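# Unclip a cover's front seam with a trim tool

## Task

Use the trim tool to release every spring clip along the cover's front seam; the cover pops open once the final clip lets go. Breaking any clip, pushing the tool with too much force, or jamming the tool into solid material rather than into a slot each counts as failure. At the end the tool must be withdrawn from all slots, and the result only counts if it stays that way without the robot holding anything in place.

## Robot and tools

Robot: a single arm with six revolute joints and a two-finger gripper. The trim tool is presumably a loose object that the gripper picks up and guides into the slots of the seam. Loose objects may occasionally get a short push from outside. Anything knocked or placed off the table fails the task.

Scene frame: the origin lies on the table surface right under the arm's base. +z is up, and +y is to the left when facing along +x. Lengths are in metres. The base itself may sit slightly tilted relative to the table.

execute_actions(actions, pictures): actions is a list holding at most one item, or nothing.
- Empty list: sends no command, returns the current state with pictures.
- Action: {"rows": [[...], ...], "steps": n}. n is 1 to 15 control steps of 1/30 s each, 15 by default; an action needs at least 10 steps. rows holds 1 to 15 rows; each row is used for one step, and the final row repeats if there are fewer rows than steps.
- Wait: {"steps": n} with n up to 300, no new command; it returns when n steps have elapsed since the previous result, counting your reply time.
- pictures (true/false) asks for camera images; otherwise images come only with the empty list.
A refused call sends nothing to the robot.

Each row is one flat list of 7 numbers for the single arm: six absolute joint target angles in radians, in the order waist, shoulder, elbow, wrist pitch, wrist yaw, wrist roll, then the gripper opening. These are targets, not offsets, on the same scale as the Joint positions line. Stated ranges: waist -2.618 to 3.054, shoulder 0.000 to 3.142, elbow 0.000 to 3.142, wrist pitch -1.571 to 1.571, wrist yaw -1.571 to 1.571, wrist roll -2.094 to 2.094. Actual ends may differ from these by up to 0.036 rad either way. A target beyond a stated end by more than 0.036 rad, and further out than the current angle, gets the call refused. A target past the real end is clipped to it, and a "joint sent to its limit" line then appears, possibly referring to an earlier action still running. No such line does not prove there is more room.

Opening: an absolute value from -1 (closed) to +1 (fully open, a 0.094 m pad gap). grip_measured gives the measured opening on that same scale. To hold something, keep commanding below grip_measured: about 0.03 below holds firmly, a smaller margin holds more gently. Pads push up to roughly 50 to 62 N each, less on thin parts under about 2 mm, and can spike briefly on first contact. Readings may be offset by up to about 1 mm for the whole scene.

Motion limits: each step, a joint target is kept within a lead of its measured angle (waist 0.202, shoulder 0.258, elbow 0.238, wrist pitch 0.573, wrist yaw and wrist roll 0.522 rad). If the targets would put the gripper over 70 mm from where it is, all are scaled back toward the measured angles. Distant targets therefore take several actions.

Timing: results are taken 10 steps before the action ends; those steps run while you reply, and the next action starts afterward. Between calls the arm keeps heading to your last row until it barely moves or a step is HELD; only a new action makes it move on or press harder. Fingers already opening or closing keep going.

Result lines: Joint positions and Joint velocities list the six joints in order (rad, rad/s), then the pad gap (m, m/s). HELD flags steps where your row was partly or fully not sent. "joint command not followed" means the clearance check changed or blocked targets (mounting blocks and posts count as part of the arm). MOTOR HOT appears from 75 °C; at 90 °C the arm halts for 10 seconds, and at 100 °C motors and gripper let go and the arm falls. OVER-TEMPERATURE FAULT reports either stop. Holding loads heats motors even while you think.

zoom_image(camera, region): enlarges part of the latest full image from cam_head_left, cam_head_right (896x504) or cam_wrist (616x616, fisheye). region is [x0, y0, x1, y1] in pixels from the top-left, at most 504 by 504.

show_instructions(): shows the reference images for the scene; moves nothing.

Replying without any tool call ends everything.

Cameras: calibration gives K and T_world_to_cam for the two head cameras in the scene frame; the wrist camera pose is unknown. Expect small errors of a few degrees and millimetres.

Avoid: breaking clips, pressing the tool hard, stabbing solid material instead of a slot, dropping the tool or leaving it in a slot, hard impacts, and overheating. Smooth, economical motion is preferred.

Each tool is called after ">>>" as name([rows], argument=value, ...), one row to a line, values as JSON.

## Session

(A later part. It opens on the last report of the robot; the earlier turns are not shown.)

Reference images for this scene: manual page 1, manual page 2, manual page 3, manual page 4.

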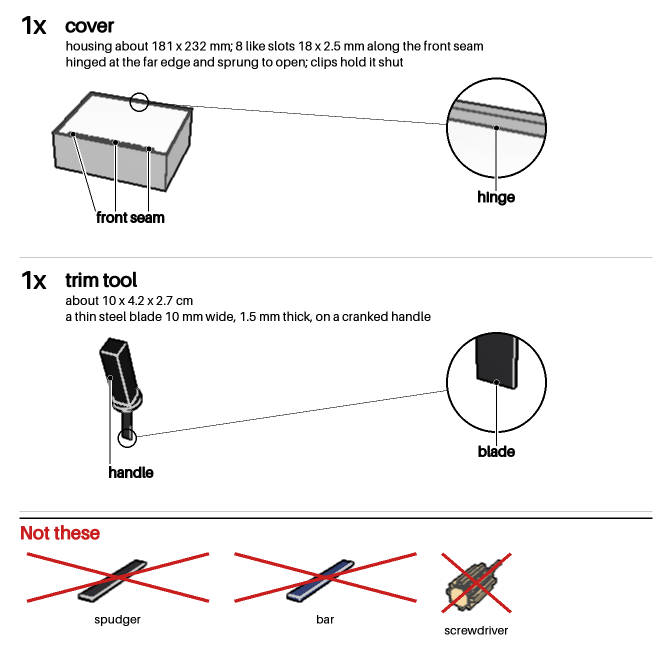

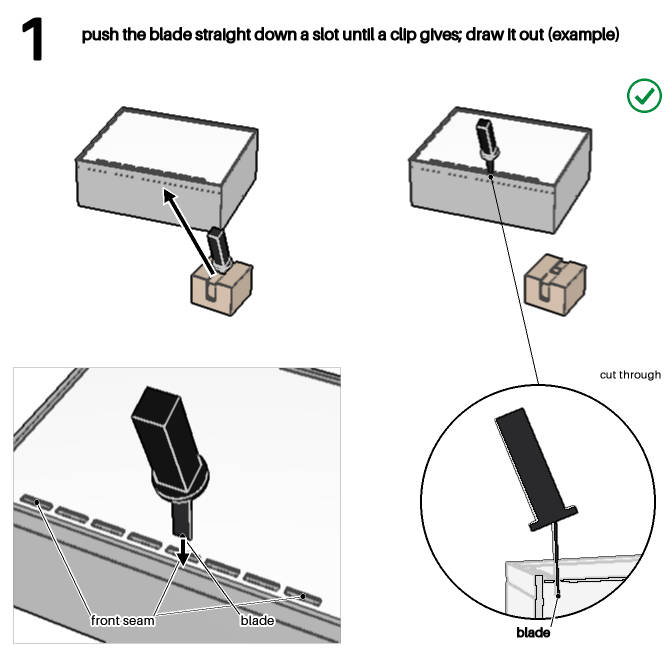

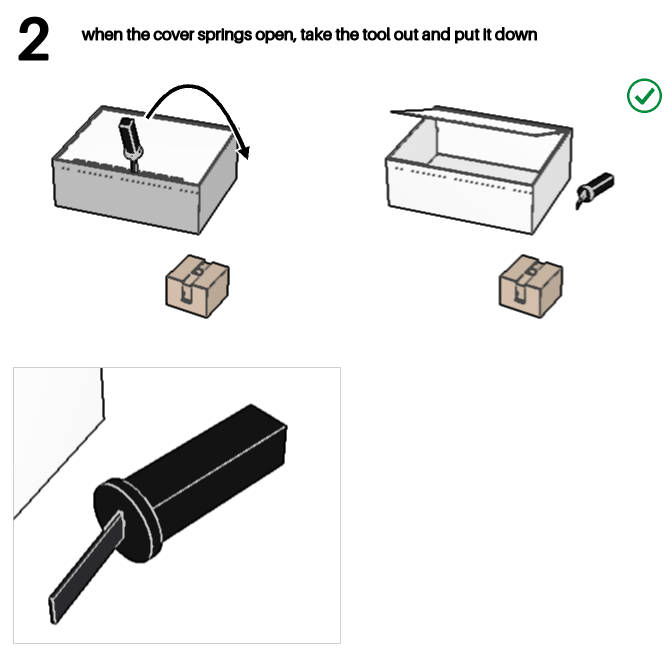

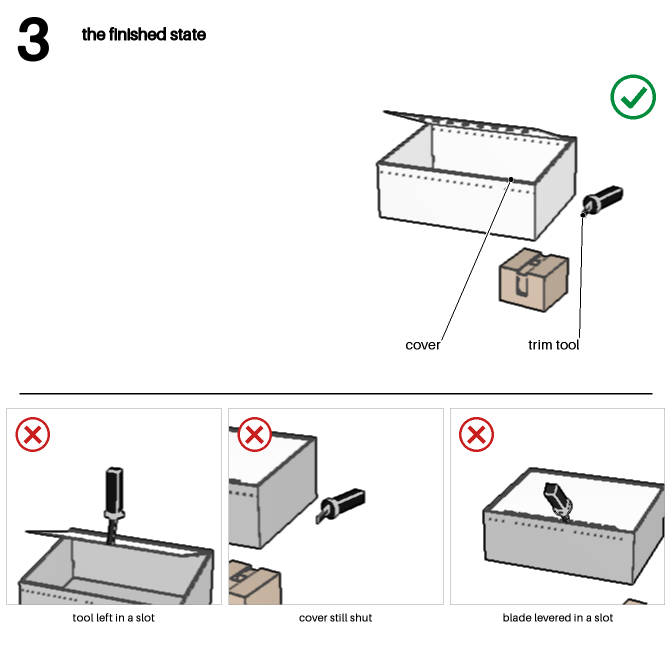

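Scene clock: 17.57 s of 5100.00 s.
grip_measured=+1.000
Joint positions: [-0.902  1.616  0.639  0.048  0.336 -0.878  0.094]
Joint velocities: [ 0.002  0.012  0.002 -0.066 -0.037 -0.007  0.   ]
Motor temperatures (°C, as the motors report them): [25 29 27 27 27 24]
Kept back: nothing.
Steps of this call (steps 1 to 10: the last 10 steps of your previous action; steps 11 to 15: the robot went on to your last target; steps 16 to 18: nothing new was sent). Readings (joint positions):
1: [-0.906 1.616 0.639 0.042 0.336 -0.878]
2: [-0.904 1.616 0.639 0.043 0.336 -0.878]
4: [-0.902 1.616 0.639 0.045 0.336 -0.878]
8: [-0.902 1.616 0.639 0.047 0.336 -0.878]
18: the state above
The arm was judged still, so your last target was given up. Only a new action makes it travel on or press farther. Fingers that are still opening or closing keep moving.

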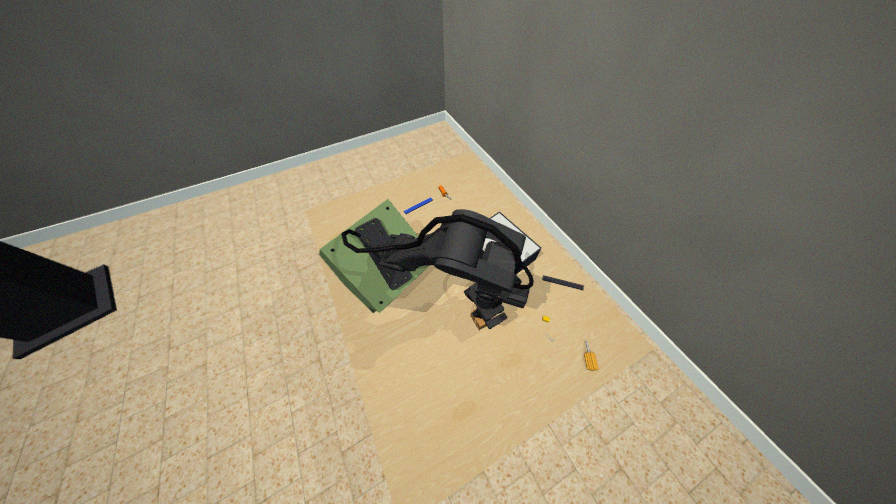

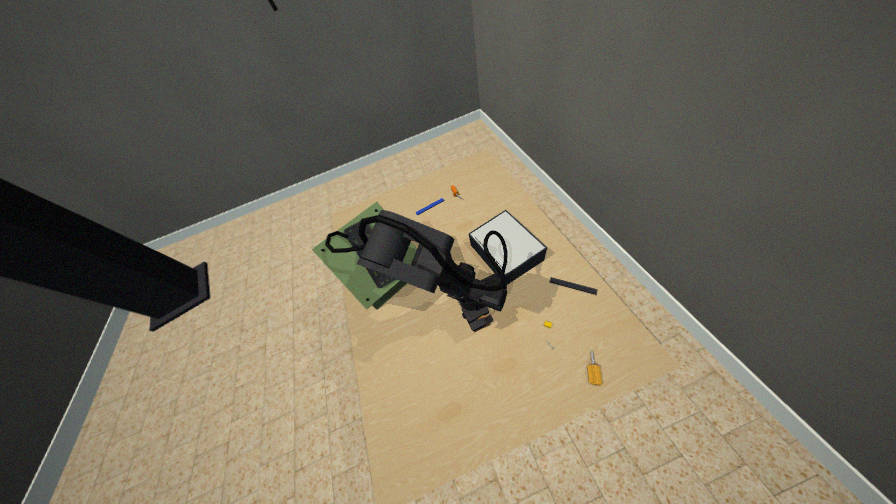

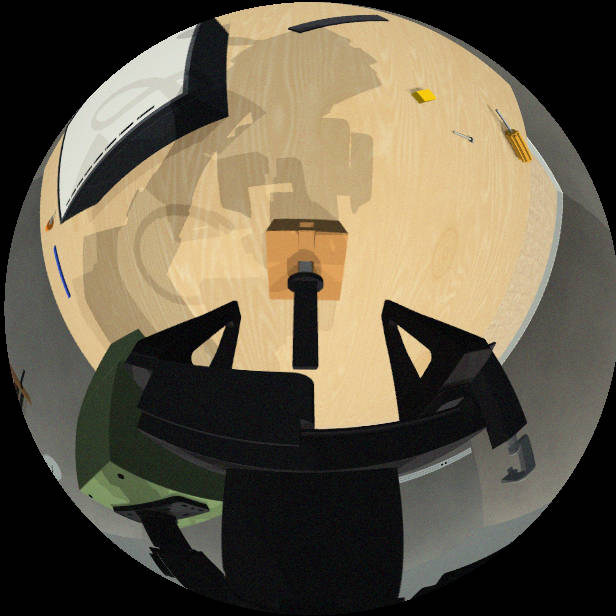

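>>> execute_actions([
  {"rows": [[-0.889,1.63,0.608,0.06,0.322,-0.887,1]], "steps": 12},
])

>>> execute_actions([
  {"steps": 18},
], pictures=true)

Scene clock: 18.00 s of 5100.00 s.
grip_measured=+1.000
Joint positions: [-0.902  1.616  0.639  0.048  0.336 -0.878  0.094]
Joint velocities: [ 0.002 -0.022 -0.012  0.022  0.037  0.007  0.   ]
Motor temperatures (°C, as the motors report them): [25 29 27 27 27 24]
Steps of this call (steps 1 to 11: nothing new was sent; steps 12 to 13: the first 2 steps of this action). Readings (joint positions):
12: [-0.902 1.616 0.639 0.048 0.336 -0.878]
13: the state above

Scene clock: 18.60 s of 5100.00 s.
grip_measured=+1.000
Joint positions: [-0.902  1.616  0.639  0.048  0.336 -0.878  0.094]
Joint velocities: [-0.017 -0.012  0.007  0.007  0.022  0.007  0.   ]
Motor temperatures (°C, as the motors report them): [25 29 27 27 27 24]
Kept back: nothing.
Steps of this call (steps 1 to 10: the last 10 steps of your previous action; steps 11 to 15: the robot went on to your last target; steps 16 to 18: nothing new was sent). Readings (joint positions):
1: [-0.902 1.616 0.639 0.048 0.336 -0.878]
2: [-0.902 1.616 0.639 0.048 0.336 -0.878]
4: [-0.902 1.616 0.639 0.048 0.336 -0.878]
8: [-0.902 1.616 0.639 0.048 0.336 -0.878]
18: the state above
The arm was judged still, so your last target was given up. Only a new action makes it travel on or press farther. Fingers that are still opening or closing keep moving.

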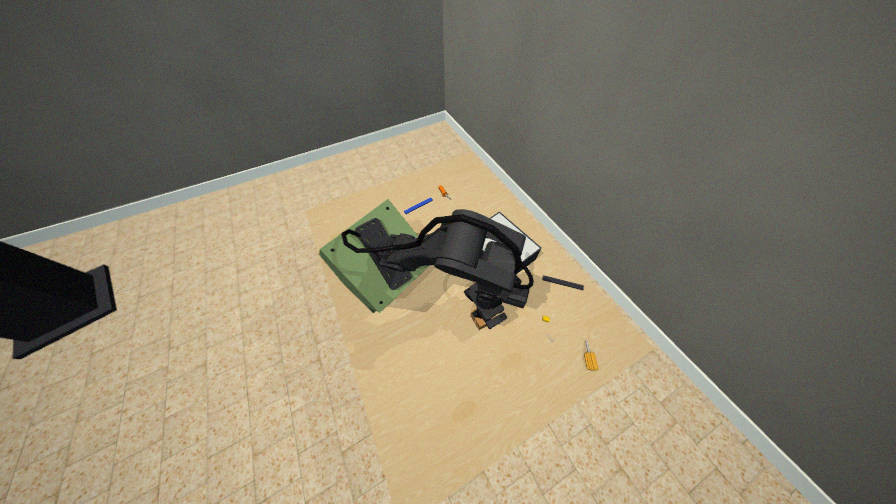

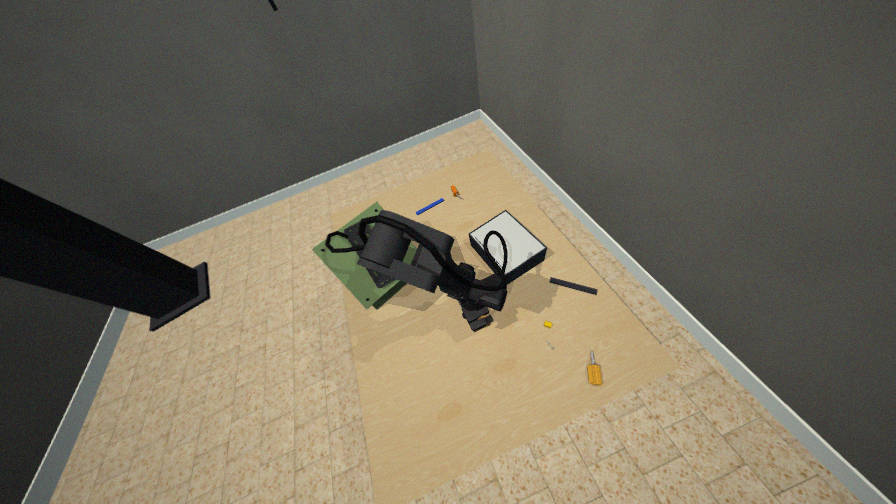

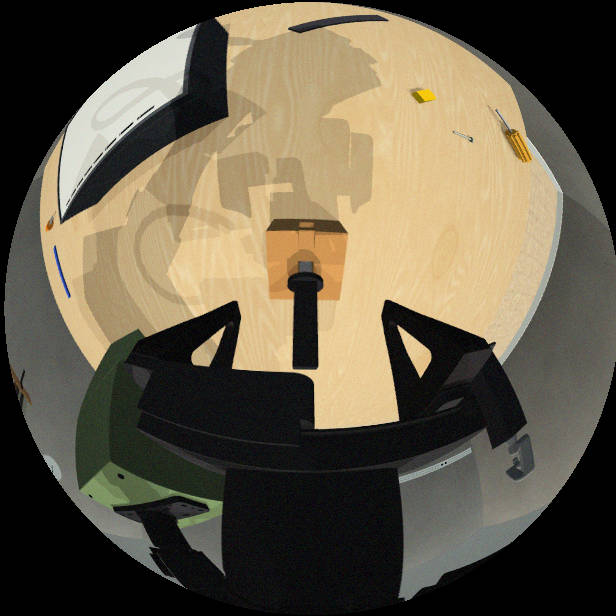

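>>> execute_actions([
  {"rows": [[-0.889,1.62,0.64,0.01,0.322,-0.887,1],[-0.889,1.62,0.64,0.012,0.322,-0.887,1],[-0.889,1.62,0.64,0.014,0.322,-0.887,1]], "steps": 12},
])

>>> execute_actions([
  {"steps": 18},
], pictures=true)

Scene clock: 19.33 s of 5100.00 s.
grip_measured=+1.000
Joint positions: [-0.902  1.616  0.639  0.044  0.336 -0.878  0.094]
Joint velocities: [-0.002 -0.002  0.007 -0.051 -0.095  0.007  0.   ]
Motor temperatures (°C, as the motors report them): [25 29 27 27 27 24]
Steps of this call (steps 1 to 20: nothing new was sent; steps 21 to 22: the first 2 steps of this action). Readings (joint positions):
21: [-0.902 1.616 0.639 0.046 0.336 -0.878]
22: the state above

Scene clock: 19.93 s of 5100.00 s.
grip_measured=+1.000
Joint positions: [-0.902  1.616  0.639  0.034  0.336 -0.878  0.094]
Joint velocities: [ 0.007  0.012  0.002 -0.051  0.007 -0.037  0.   ]
Motor temperatures (°C, as the motors report them): [25 29 27 27 27 24]
Kept back: nothing.
Steps of this call (steps 1 to 10: the last 10 steps of your previous action; steps 11 to 15: the robot went on to your last target; steps 16 to 18: nothing new was sent). Readings (joint positions):
1: [-0.902 1.616 0.639 0.041 0.336 -0.878]
2: [-0.902 1.616 0.639 0.039 0.336 -0.878]
4: [-0.902 1.616 0.639 0.037 0.336 -0.878]
8: [-0.902 1.616 0.639 0.035 0.336 -0.878]
18: the state above
The arm was judged still, so your last target was given up. Only a new action makes it travel on or press farther. Fingers that are still opening or closing keep moving.

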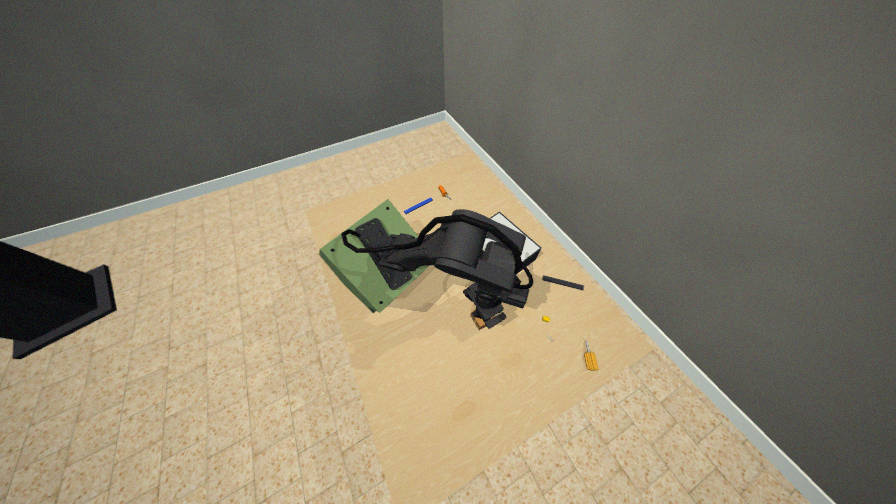

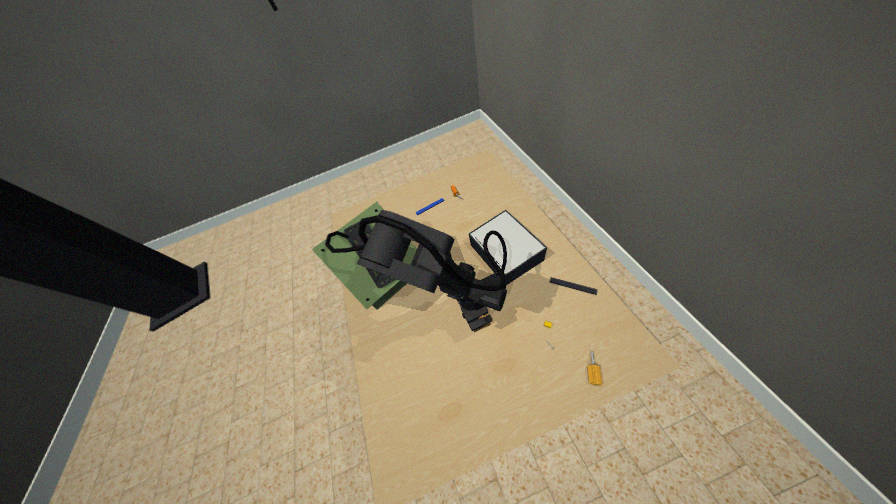

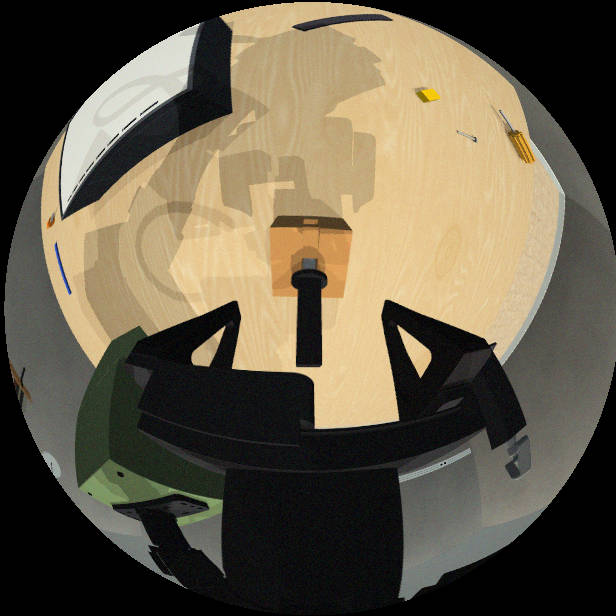

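>>> execute_actions([
  {"rows": [[-0.902,1.616,0.639,0.034,0.336,-0.878,0.3],[-0.902,1.616,0.639,0.034,0.336,-0.878,-0.2],[-0.902,1.616,0.639,0.034,0.336,-0.878,-0.5],[-0.902,1.616,0.639,0.034,0.336,-0.878,-0.62],[-0.902,1.616,0.639,0.034,0.336,-0.878,-0.72]], "steps": 15},
])

>>> execute_actions([
  {"steps": 30},
], pictures=true)

Scene clock: 21.53 s of 5100.00 s.
grip_measured=-0.347
Joint positions: [-0.902  1.616  0.639  0.034  0.336 -0.878  0.031]
Joint velocities: [ 0.002 -0.002 -0.002 -0.051  0.007 -0.022 -0.422]
Motor temperatures (°C, as the motors report them): [25 29 27 27 27 24]
Steps of this call (steps 1 to 43: nothing new was sent; steps 44 to 48: the first 5 steps of this action). Readings (joint positions):
44: [-0.902 1.616 0.639 0.034 0.336 -0.878]
45: [-0.902 1.616 0.639 0.034 0.336 -0.878]
47: [-0.902 1.616 0.639 0.034 0.336 -0.878]
48: the state above

Scene clock: 22.53 s of 5100.00 s.
grip_measured=-0.711
Joint positions: [-0.902  1.616  0.639  0.034  0.336 -0.878  0.014]
Joint velocities: [ 0.007  0.012 -0.002 -0.095 -0.022 -0.007 -0.   ]
Motor temperatures (°C, as the motors report them): [25 29 26 27 27 24]
Kept back: nothing.
Steps of this call (steps 1 to 10: the last 10 steps of your previous action; steps 11 to 15: the robot went on to your last target; steps 16 to 30: nothing new was sent). Readings (joint positions):
1: [-0.902 1.616 0.639 0.034 0.336 -0.878]
2: [-0.902 1.616 0.639 0.034 0.336 -0.878]
4: [-0.902 1.616 0.639 0.034 0.336 -0.878]
8: [-0.902 1.616 0.639 0.034 0.336 -0.878]
30: the state above
The arm was judged still, so your last target was given up. Only a new action makes it travel on or press farther. Fingers that are still opening or closing keep moving.

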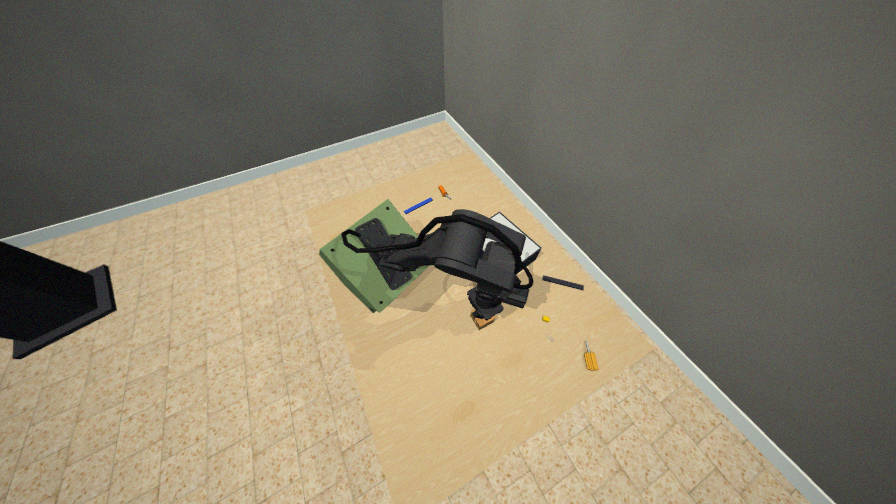

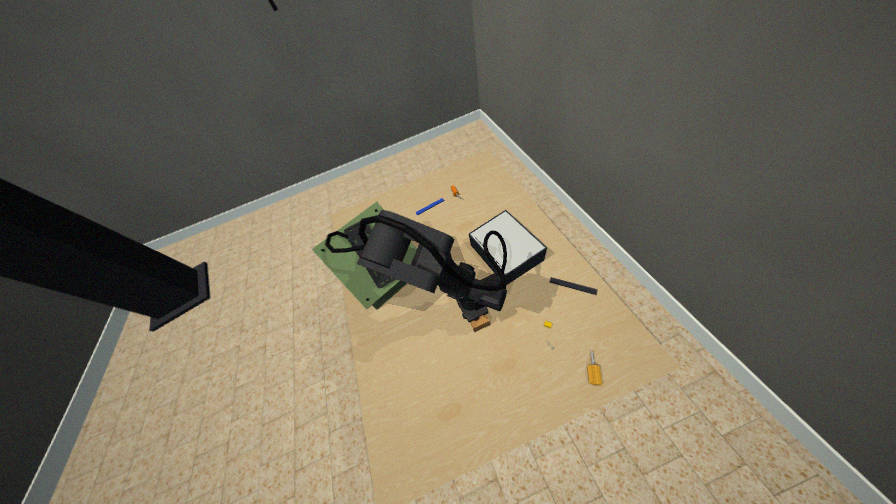

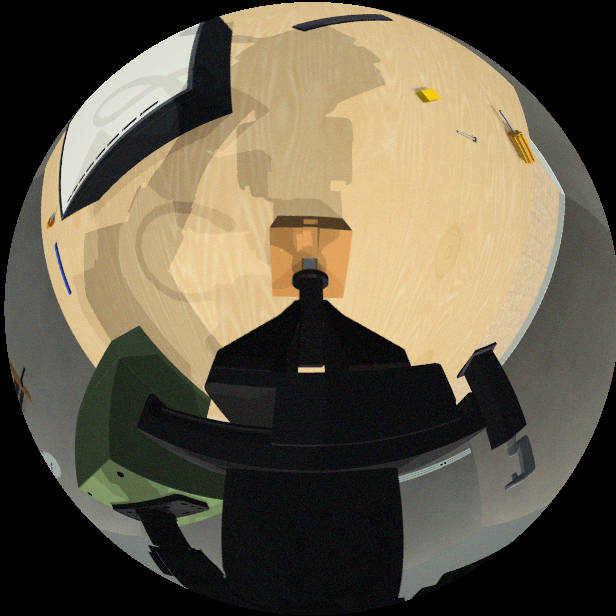

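>>> execute_actions([
  {"rows": [[-0.902,1.616,0.639,0.034,0.336,-0.878,-0.745],[-0.902,1.616,0.639,0.034,0.336,-0.878,-0.745],[-0.902,1.616,0.639,0.034,0.336,-0.878,-0.745],[-0.895,1.595,0.635,0.015,0.34,-0.872,-0.745],[-0.888,1.58,0.632,0.0,0.343,-0.868,-0.745],[-0.882,1.565,0.63,-0.017,0.346,-0.863,-0.745],[-0.876,1.55,0.628,-0.034,0.349,-0.858,-0.745],[-0.87,1.535,0.626,-0.051,0.352,-0.853,-0.745],[-0.864,1.52,0.624,-0.068,0.355,-0.848,-0.745],[-0.858,1.505,0.622,-0.085,0.358,-0.843,-0.745],[-0.852,1.49,0.62,-0.102,0.361,-0.838,-0.745],[-0.846,1.475,0.618,-0.118,0.364,-0.833,-0.745]], "steps": 15},
])

>>> execute_actions([
  {"steps": 20},
], pictures=true)

Scene clock: 23.63 s of 5100.00 s.
grip_measured=-0.743
Joint positions: [-0.902  1.614  0.639  0.031  0.335 -0.878  0.012]
Joint velocities: [-0.007 -0.105 -0.017 -0.198 -0.007  0.022 -0.001]
Motor temperatures (°C, as the motors report them): [25 29 26 27 27 24]
Steps of this call (steps 1 to 28: nothing new was sent; steps 29 to 33: the first 5 steps of this action). Readings (joint positions):
29: [-0.902 1.616 0.639 0.034 0.336 -0.878]
30: [-0.902 1.616 0.639 0.034 0.335 -0.878]
32: [-0.902 1.616 0.639 0.034 0.335 -0.878]
33: the state above

Scene clock: 24.30 s of 5100.00 s.
grip_measured=-0.743
Joint positions: [-0.858  1.487  0.639 -0.095  0.356 -0.843  0.012]
Joint velocities: [ 0.007 -0.007 -0.007 -0.037 -0.022  0.051  0.001]
Motor temperatures (°C, as the motors report them): [25 29 26 27 27 24]
Kept back: nothing.
Steps of this call (steps 1 to 10: the last 10 steps of your previous action; steps 11 to 20: the robot went on to your last target). Readings (joint positions):
1: [-0.902 1.608 0.639 0.025 0.335 -0.877]
2: [-0.900 1.597 0.639 0.015 0.337 -0.875]
4: [-0.891 1.567 0.639 -0.006 0.341 -0.870]
8: [-0.865 1.502 0.639 -0.052 0.349 -0.855]
20: the state above

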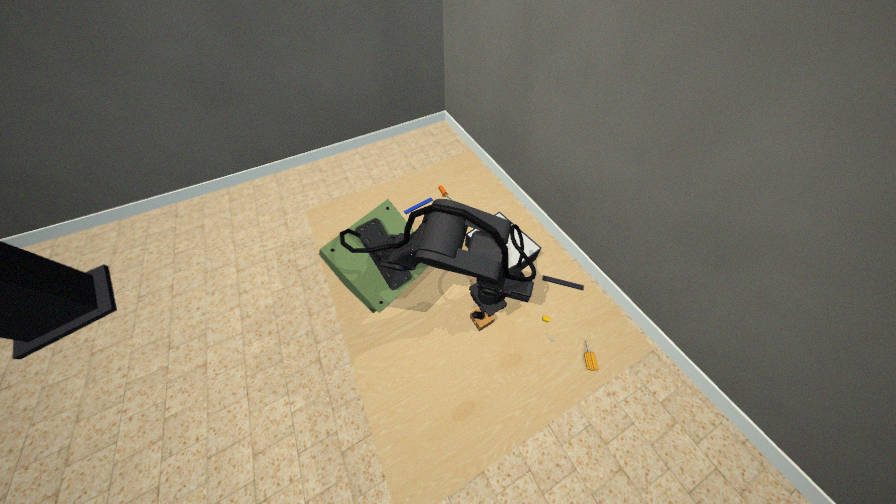

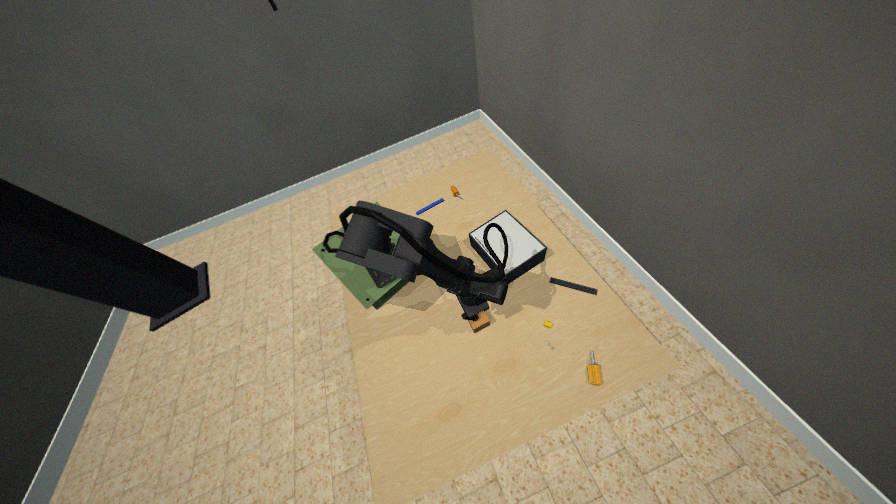

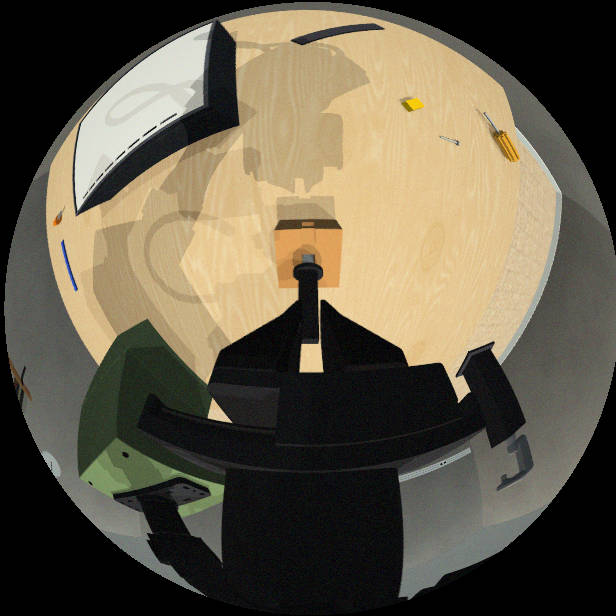

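>>> execute_actions([
  {"rows": [[-0.858,1.487,0.639,-0.095,0.356,-0.843,0],[-0.858,1.487,0.639,-0.095,0.356,-0.843,1],[-0.858,1.487,0.639,-0.095,0.356,-0.843,1],[-0.858,1.487,0.639,-0.095,0.356,-0.843,1],[-0.87,1.52,0.639,-0.065,0.345,-0.86,1],[-0.88,1.545,0.639,-0.04,0.34,-0.867,1],[-0.89,1.57,0.639,-0.015,0.335,-0.874,1],[-0.9,1.595,0.639,0.005,0.328,-0.88,1],[-0.907,1.62,0.639,0.018,0.322,-0.886,1],[-0.908,1.627,0.639,0.02,0.322,-0.887,1]], "steps": 15},
])

>>> execute_actions([
  {"steps": 22},
], pictures=true)

Scene clock: 25.27 s of 5100.00 s.
grip_measured=+0.619
Joint positions: [-0.858  1.489  0.639 -0.096  0.357 -0.844  0.076]
Joint velocities: [-0.002  0.09   0.007  0.139  0.022 -0.022  0.421]
Motor temperatures (°C, as the motors report them): [25 29 26 27 27 24]
Steps of this call (steps 1 to 24: the robot went on to your last target; steps 25 to 29: the first 5 steps of this action). Readings (joint positions):
25: [-0.858 1.487 0.639 -0.098 0.357 -0.842]
26: [-0.858 1.487 0.639 -0.098 0.357 -0.842]
28: [-0.858 1.487 0.639 -0.098 0.357 -0.842]
29: the state above

Scene clock: 26.00 s of 5100.00 s.
grip_measured=+1.000
Joint positions: [-0.903  1.62   0.639  0.004  0.337 -0.878  0.094]
Joint velocities: [-0.002  0.007 -0.002 -0.022  0.007 -0.007  0.   ]
Motor temperatures (°C, as the motors report them): [25 29 26 27 27 24]
Kept back: nothing.
Steps of this call (steps 1 to 10: the last 10 steps of your previous action; steps 11 to 22: the robot went on to your last target). Readings (joint positions):
1: [-0.860 1.496 0.639 -0.087 0.356 -0.846]
2: [-0.865 1.510 0.639 -0.073 0.354 -0.850]
4: [-0.882 1.553 0.639 -0.043 0.349 -0.858]
8: [-0.903 1.619 0.639 -0.022 0.343 -0.870]
22: the state above

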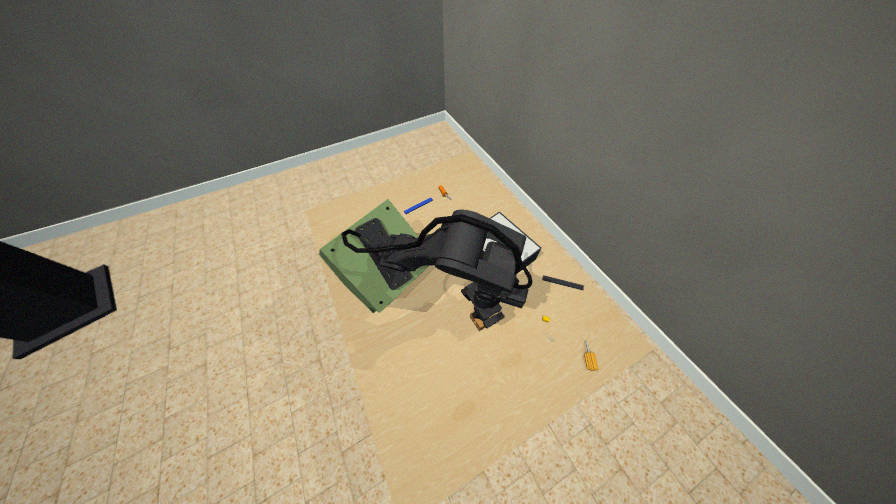

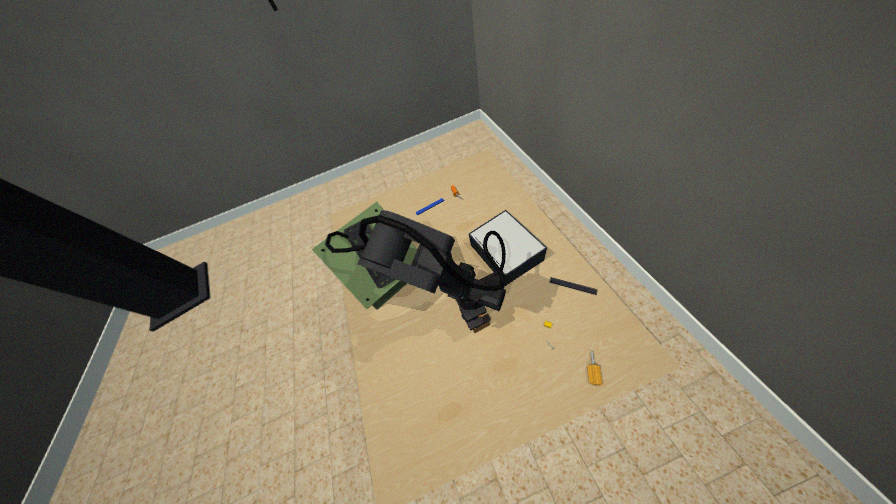

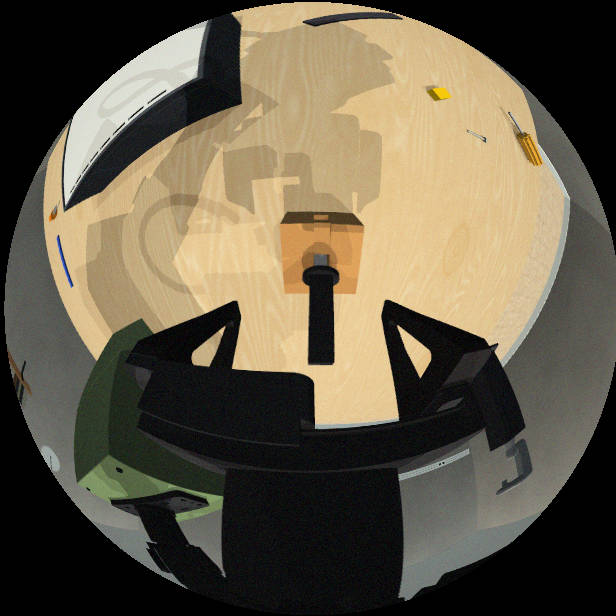

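>>> zoom_image(camera="cam_head_right", region=[430, 270, 520, 340])

>>> zoom_image(camera="cam_head_left", region=[440, 270, 530, 340])

Region (430, 270, 520, 340) of cam_head_right's 896x504 image, scaled by 5.600, with more detail than that image has.

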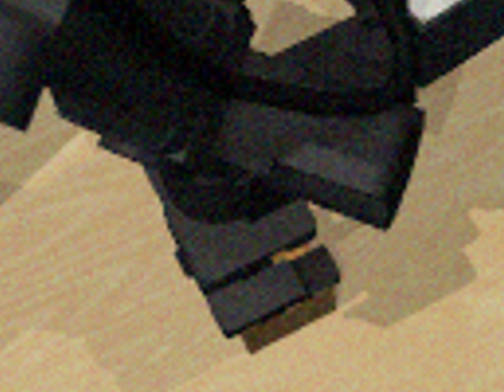

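Region (440, 270, 530, 340) of cam_head_left's 896x504 image, scaled by 5.600, with more detail than that image has.

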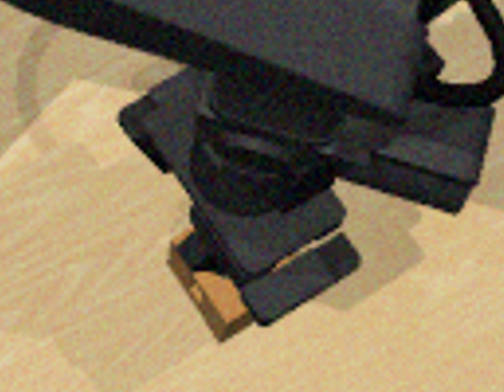

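>>> execute_actions([
  {"rows": [[-0.91,1.64,0.685,0.05,0.322,-0.89,1],[-0.915,1.655,0.685,0.07,0.322,-0.895,1],[-0.92,1.668,0.68,0.085,0.32,-0.9,1],[-0.923,1.674,0.672,0.09,0.318,-0.9,1],[-0.923,1.674,0.67,0.09,0.318,-0.9,1]], "steps": 12},
])

>>> execute_actions([
  {"steps": 22},
], pictures=true)

Scene clock: 29.57 s of 5100.00 s.
grip_measured=+1.000
Joint positions: [-0.903  1.624  0.644  0.012  0.337 -0.88   0.094]
Joint velocities: [-0.017  0.134  0.149  0.227  0.007 -0.095  0.   ]
Motor temperatures (°C, as the motors report them): [25 29 26 27 27 24]
Steps of this call (steps 1 to 15: the robot went on to your last target; steps 16 to 90: nothing new was sent; then 0.50 s passed at rest; steps 91 to 92: the first 2 steps of this action). Readings (joint positions):
91: [-0.903 1.620 0.641 0.007 0.337 -0.879]
92: the state above

Scene clock: 30.30 s of 5100.00 s.
grip_measured=+1.000
Joint positions: [-0.916  1.658  0.654  0.075  0.333 -0.891  0.094]
Joint velocities: [ 0.007  0.007 -0.007  0.022 -0.022  0.022  0.   ]
Motor temperatures (°C, as the motors report them): [25 29 26 27 27 24]
Kept back: nothing.
Steps of this call (steps 1 to 10: the last 10 steps of your previous action; steps 11 to 22: the robot went on to your last target). Readings (joint positions):
1: [-0.904 1.630 0.649 0.023 0.336 -0.882]
2: [-0.906 1.638 0.653 0.037 0.335 -0.884]
4: [-0.912 1.651 0.654 0.056 0.334 -0.886]
8: [-0.916 1.658 0.654 0.065 0.334 -0.889]
22: the state above

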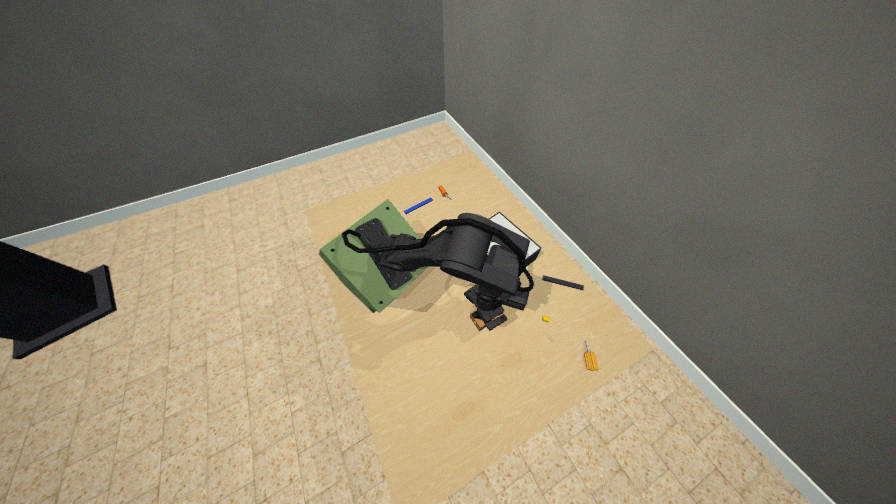

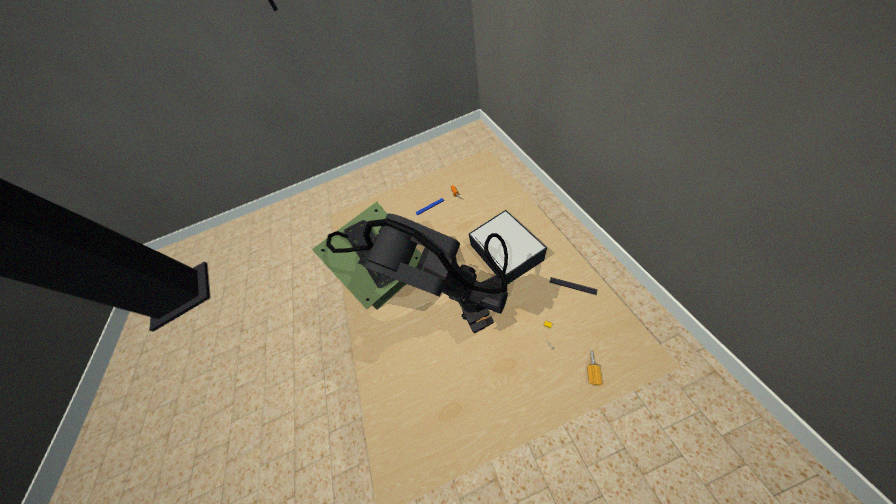

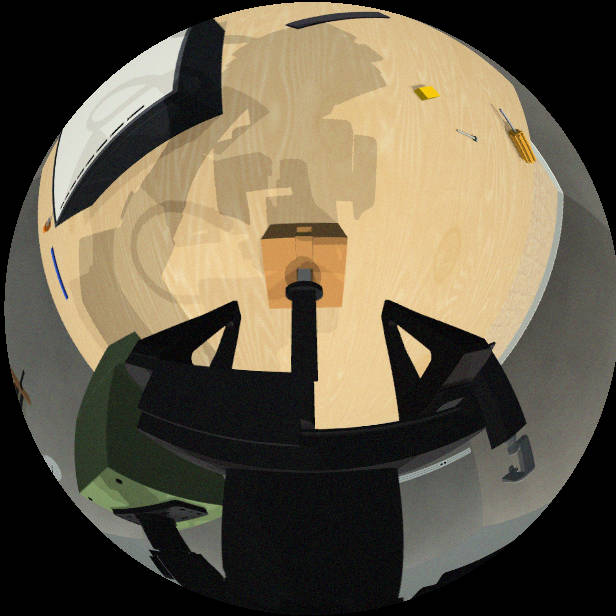

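>>> execute_actions([
  {"rows": [[-0.925,1.68,0.69,0.075,0.318,-0.9,1],[-0.93,1.695,0.695,0.09,0.316,-0.905,1],[-0.933,1.705,0.69,0.1,0.314,-0.91,1],[-0.934,1.708,0.684,0.106,0.314,-0.91,1],[-0.934,1.708,0.682,0.106,0.314,-0.91,1]], "steps": 12},
])

>>> execute_actions([
  {"steps": 22},
], pictures=true)

Scene clock: 31.07 s of 5100.00 s.
grip_measured=+1.000
Joint positions: [-0.916  1.661  0.656  0.076  0.333 -0.892  0.094]
Joint velocities: [-0.027  0.12   0.105  0.022 -0.066 -0.125  0.   ]
Motor temperatures (°C, as the motors report them): [25 29 26 27 27 24]
Steps of this call (steps 1 to 15: the robot went on to your last target; steps 16 to 21: nothing new was sent; steps 22 to 23: the first 2 steps of this action). Readings (joint positions):
22: [-0.916 1.658 0.654 0.076 0.333 -0.891]
23: the state above

Scene clock: 31.80 s of 5100.00 s.
grip_measured=+1.000
Joint positions: [-0.926  1.692  0.664  0.091  0.329 -0.901  0.094]
Joint velocities: [-0.012  0.017 -0.002  0.007  0.037 -0.022  0.   ]
Motor temperatures (°C, as the motors report them): [25 29 26 27 27 24]
Kept back: nothing.
Steps of this call (steps 1 to 10: the last 10 steps of your previous action; steps 11 to 22: the robot went on to your last target). Readings (joint positions):
1: [-0.918 1.667 0.660 0.078 0.332 -0.894]
2: [-0.920 1.675 0.663 0.083 0.331 -0.895]
4: [-0.924 1.687 0.664 0.088 0.330 -0.897]
8: [-0.926 1.692 0.664 0.089 0.329 -0.900]
22: the state above

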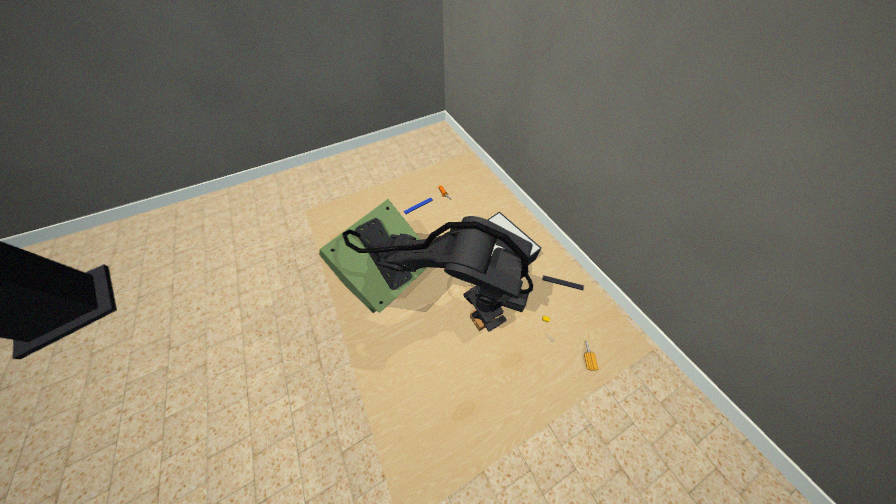

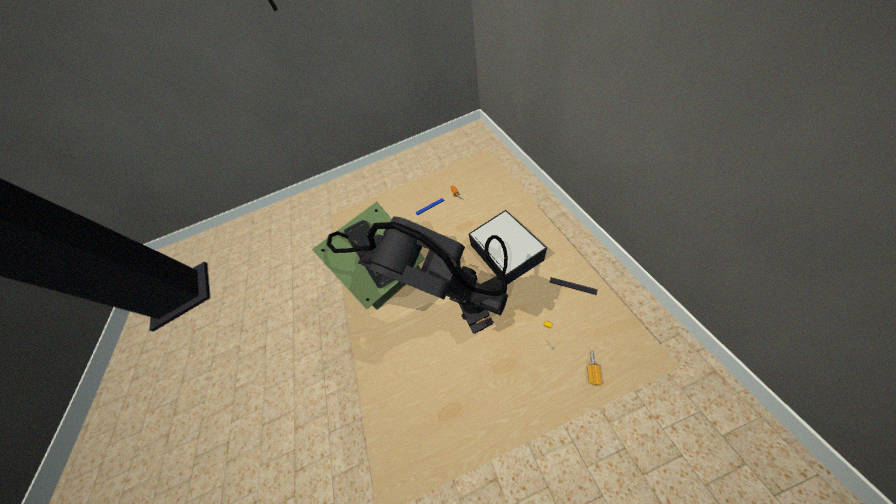

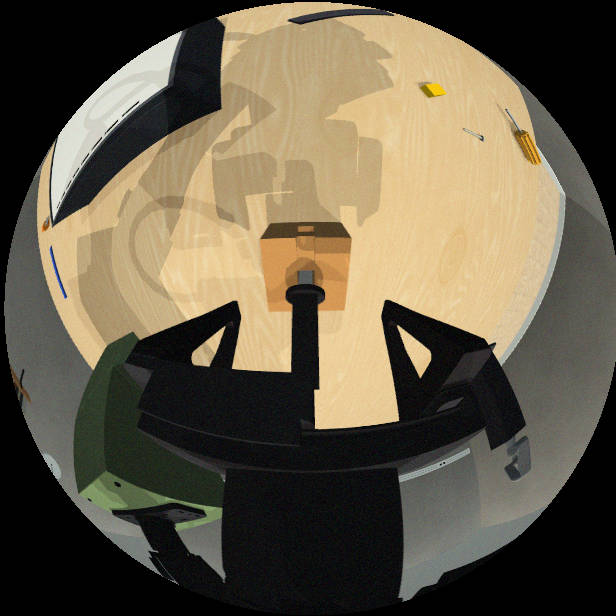

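>>> execute_actions([
  {"rows": [[-0.926,1.692,0.664,0.05,0.329,-0.901,1],[-0.926,1.692,0.664,0.052,0.329,-0.901,1],[-0.926,1.692,0.664,0.056,0.329,-0.901,1]], "steps": 12},
])

>>> execute_actions([
  {"steps": 18},
], pictures=true)

Scene clock: 32.43 s of 5100.00 s.
grip_measured=+1.000
Joint positions: [-0.926  1.692  0.664  0.086  0.329 -0.901  0.094]
Joint velocities: [-0.012  0.002 -0.002 -0.095  0.007 -0.007  0.   ]
Motor temperatures (°C, as the motors report them): [25 29 26 27 27 24]
Steps of this call (steps 1 to 15: the robot went on to your last target; steps 16 to 17: nothing new was sent; steps 18 to 19: the first 2 steps of this action). Readings (joint positions):
18: [-0.926 1.692 0.664 0.089 0.329 -0.901]
19: the state above

Scene clock: 33.03 s of 5100.00 s.
grip_measured=+1.000
Joint positions: [-0.926  1.692  0.664  0.076  0.329 -0.901  0.094]
Joint velocities: [ 0.027 -0.002  0.002 -0.022  0.007 -0.007  0.   ]
Motor temperatures (°C, as the motors report them): [25 29 26 27 27 24]
Kept back: nothing.
Steps of this call (steps 1 to 10: the last 10 steps of your previous action; steps 11 to 18: the robot went on to your last target). Readings (joint positions):
1: [-0.926 1.692 0.664 0.083 0.329 -0.901]
2: [-0.926 1.692 0.664 0.081 0.329 -0.901]
4: [-0.926 1.692 0.664 0.079 0.329 -0.901]
8: [-0.926 1.692 0.664 0.077 0.329 -0.901]
18: the state above

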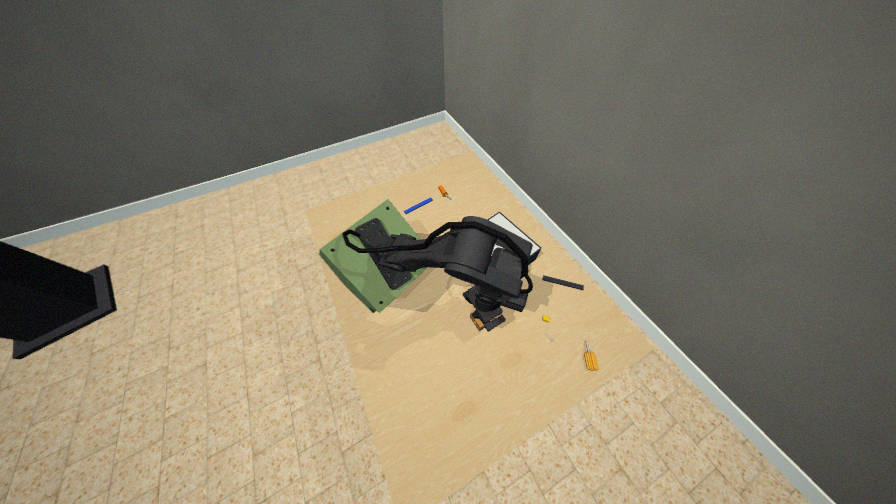

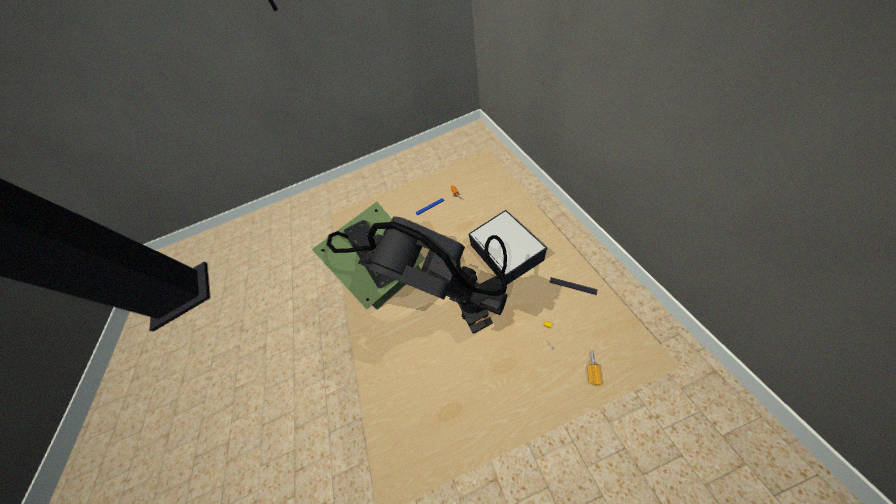

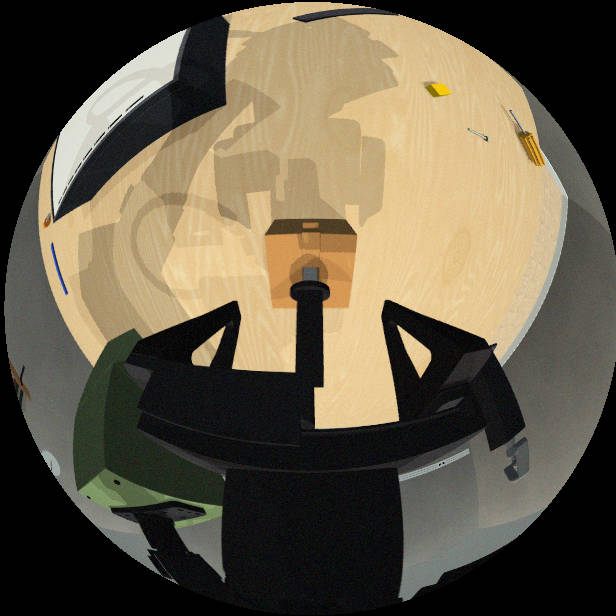

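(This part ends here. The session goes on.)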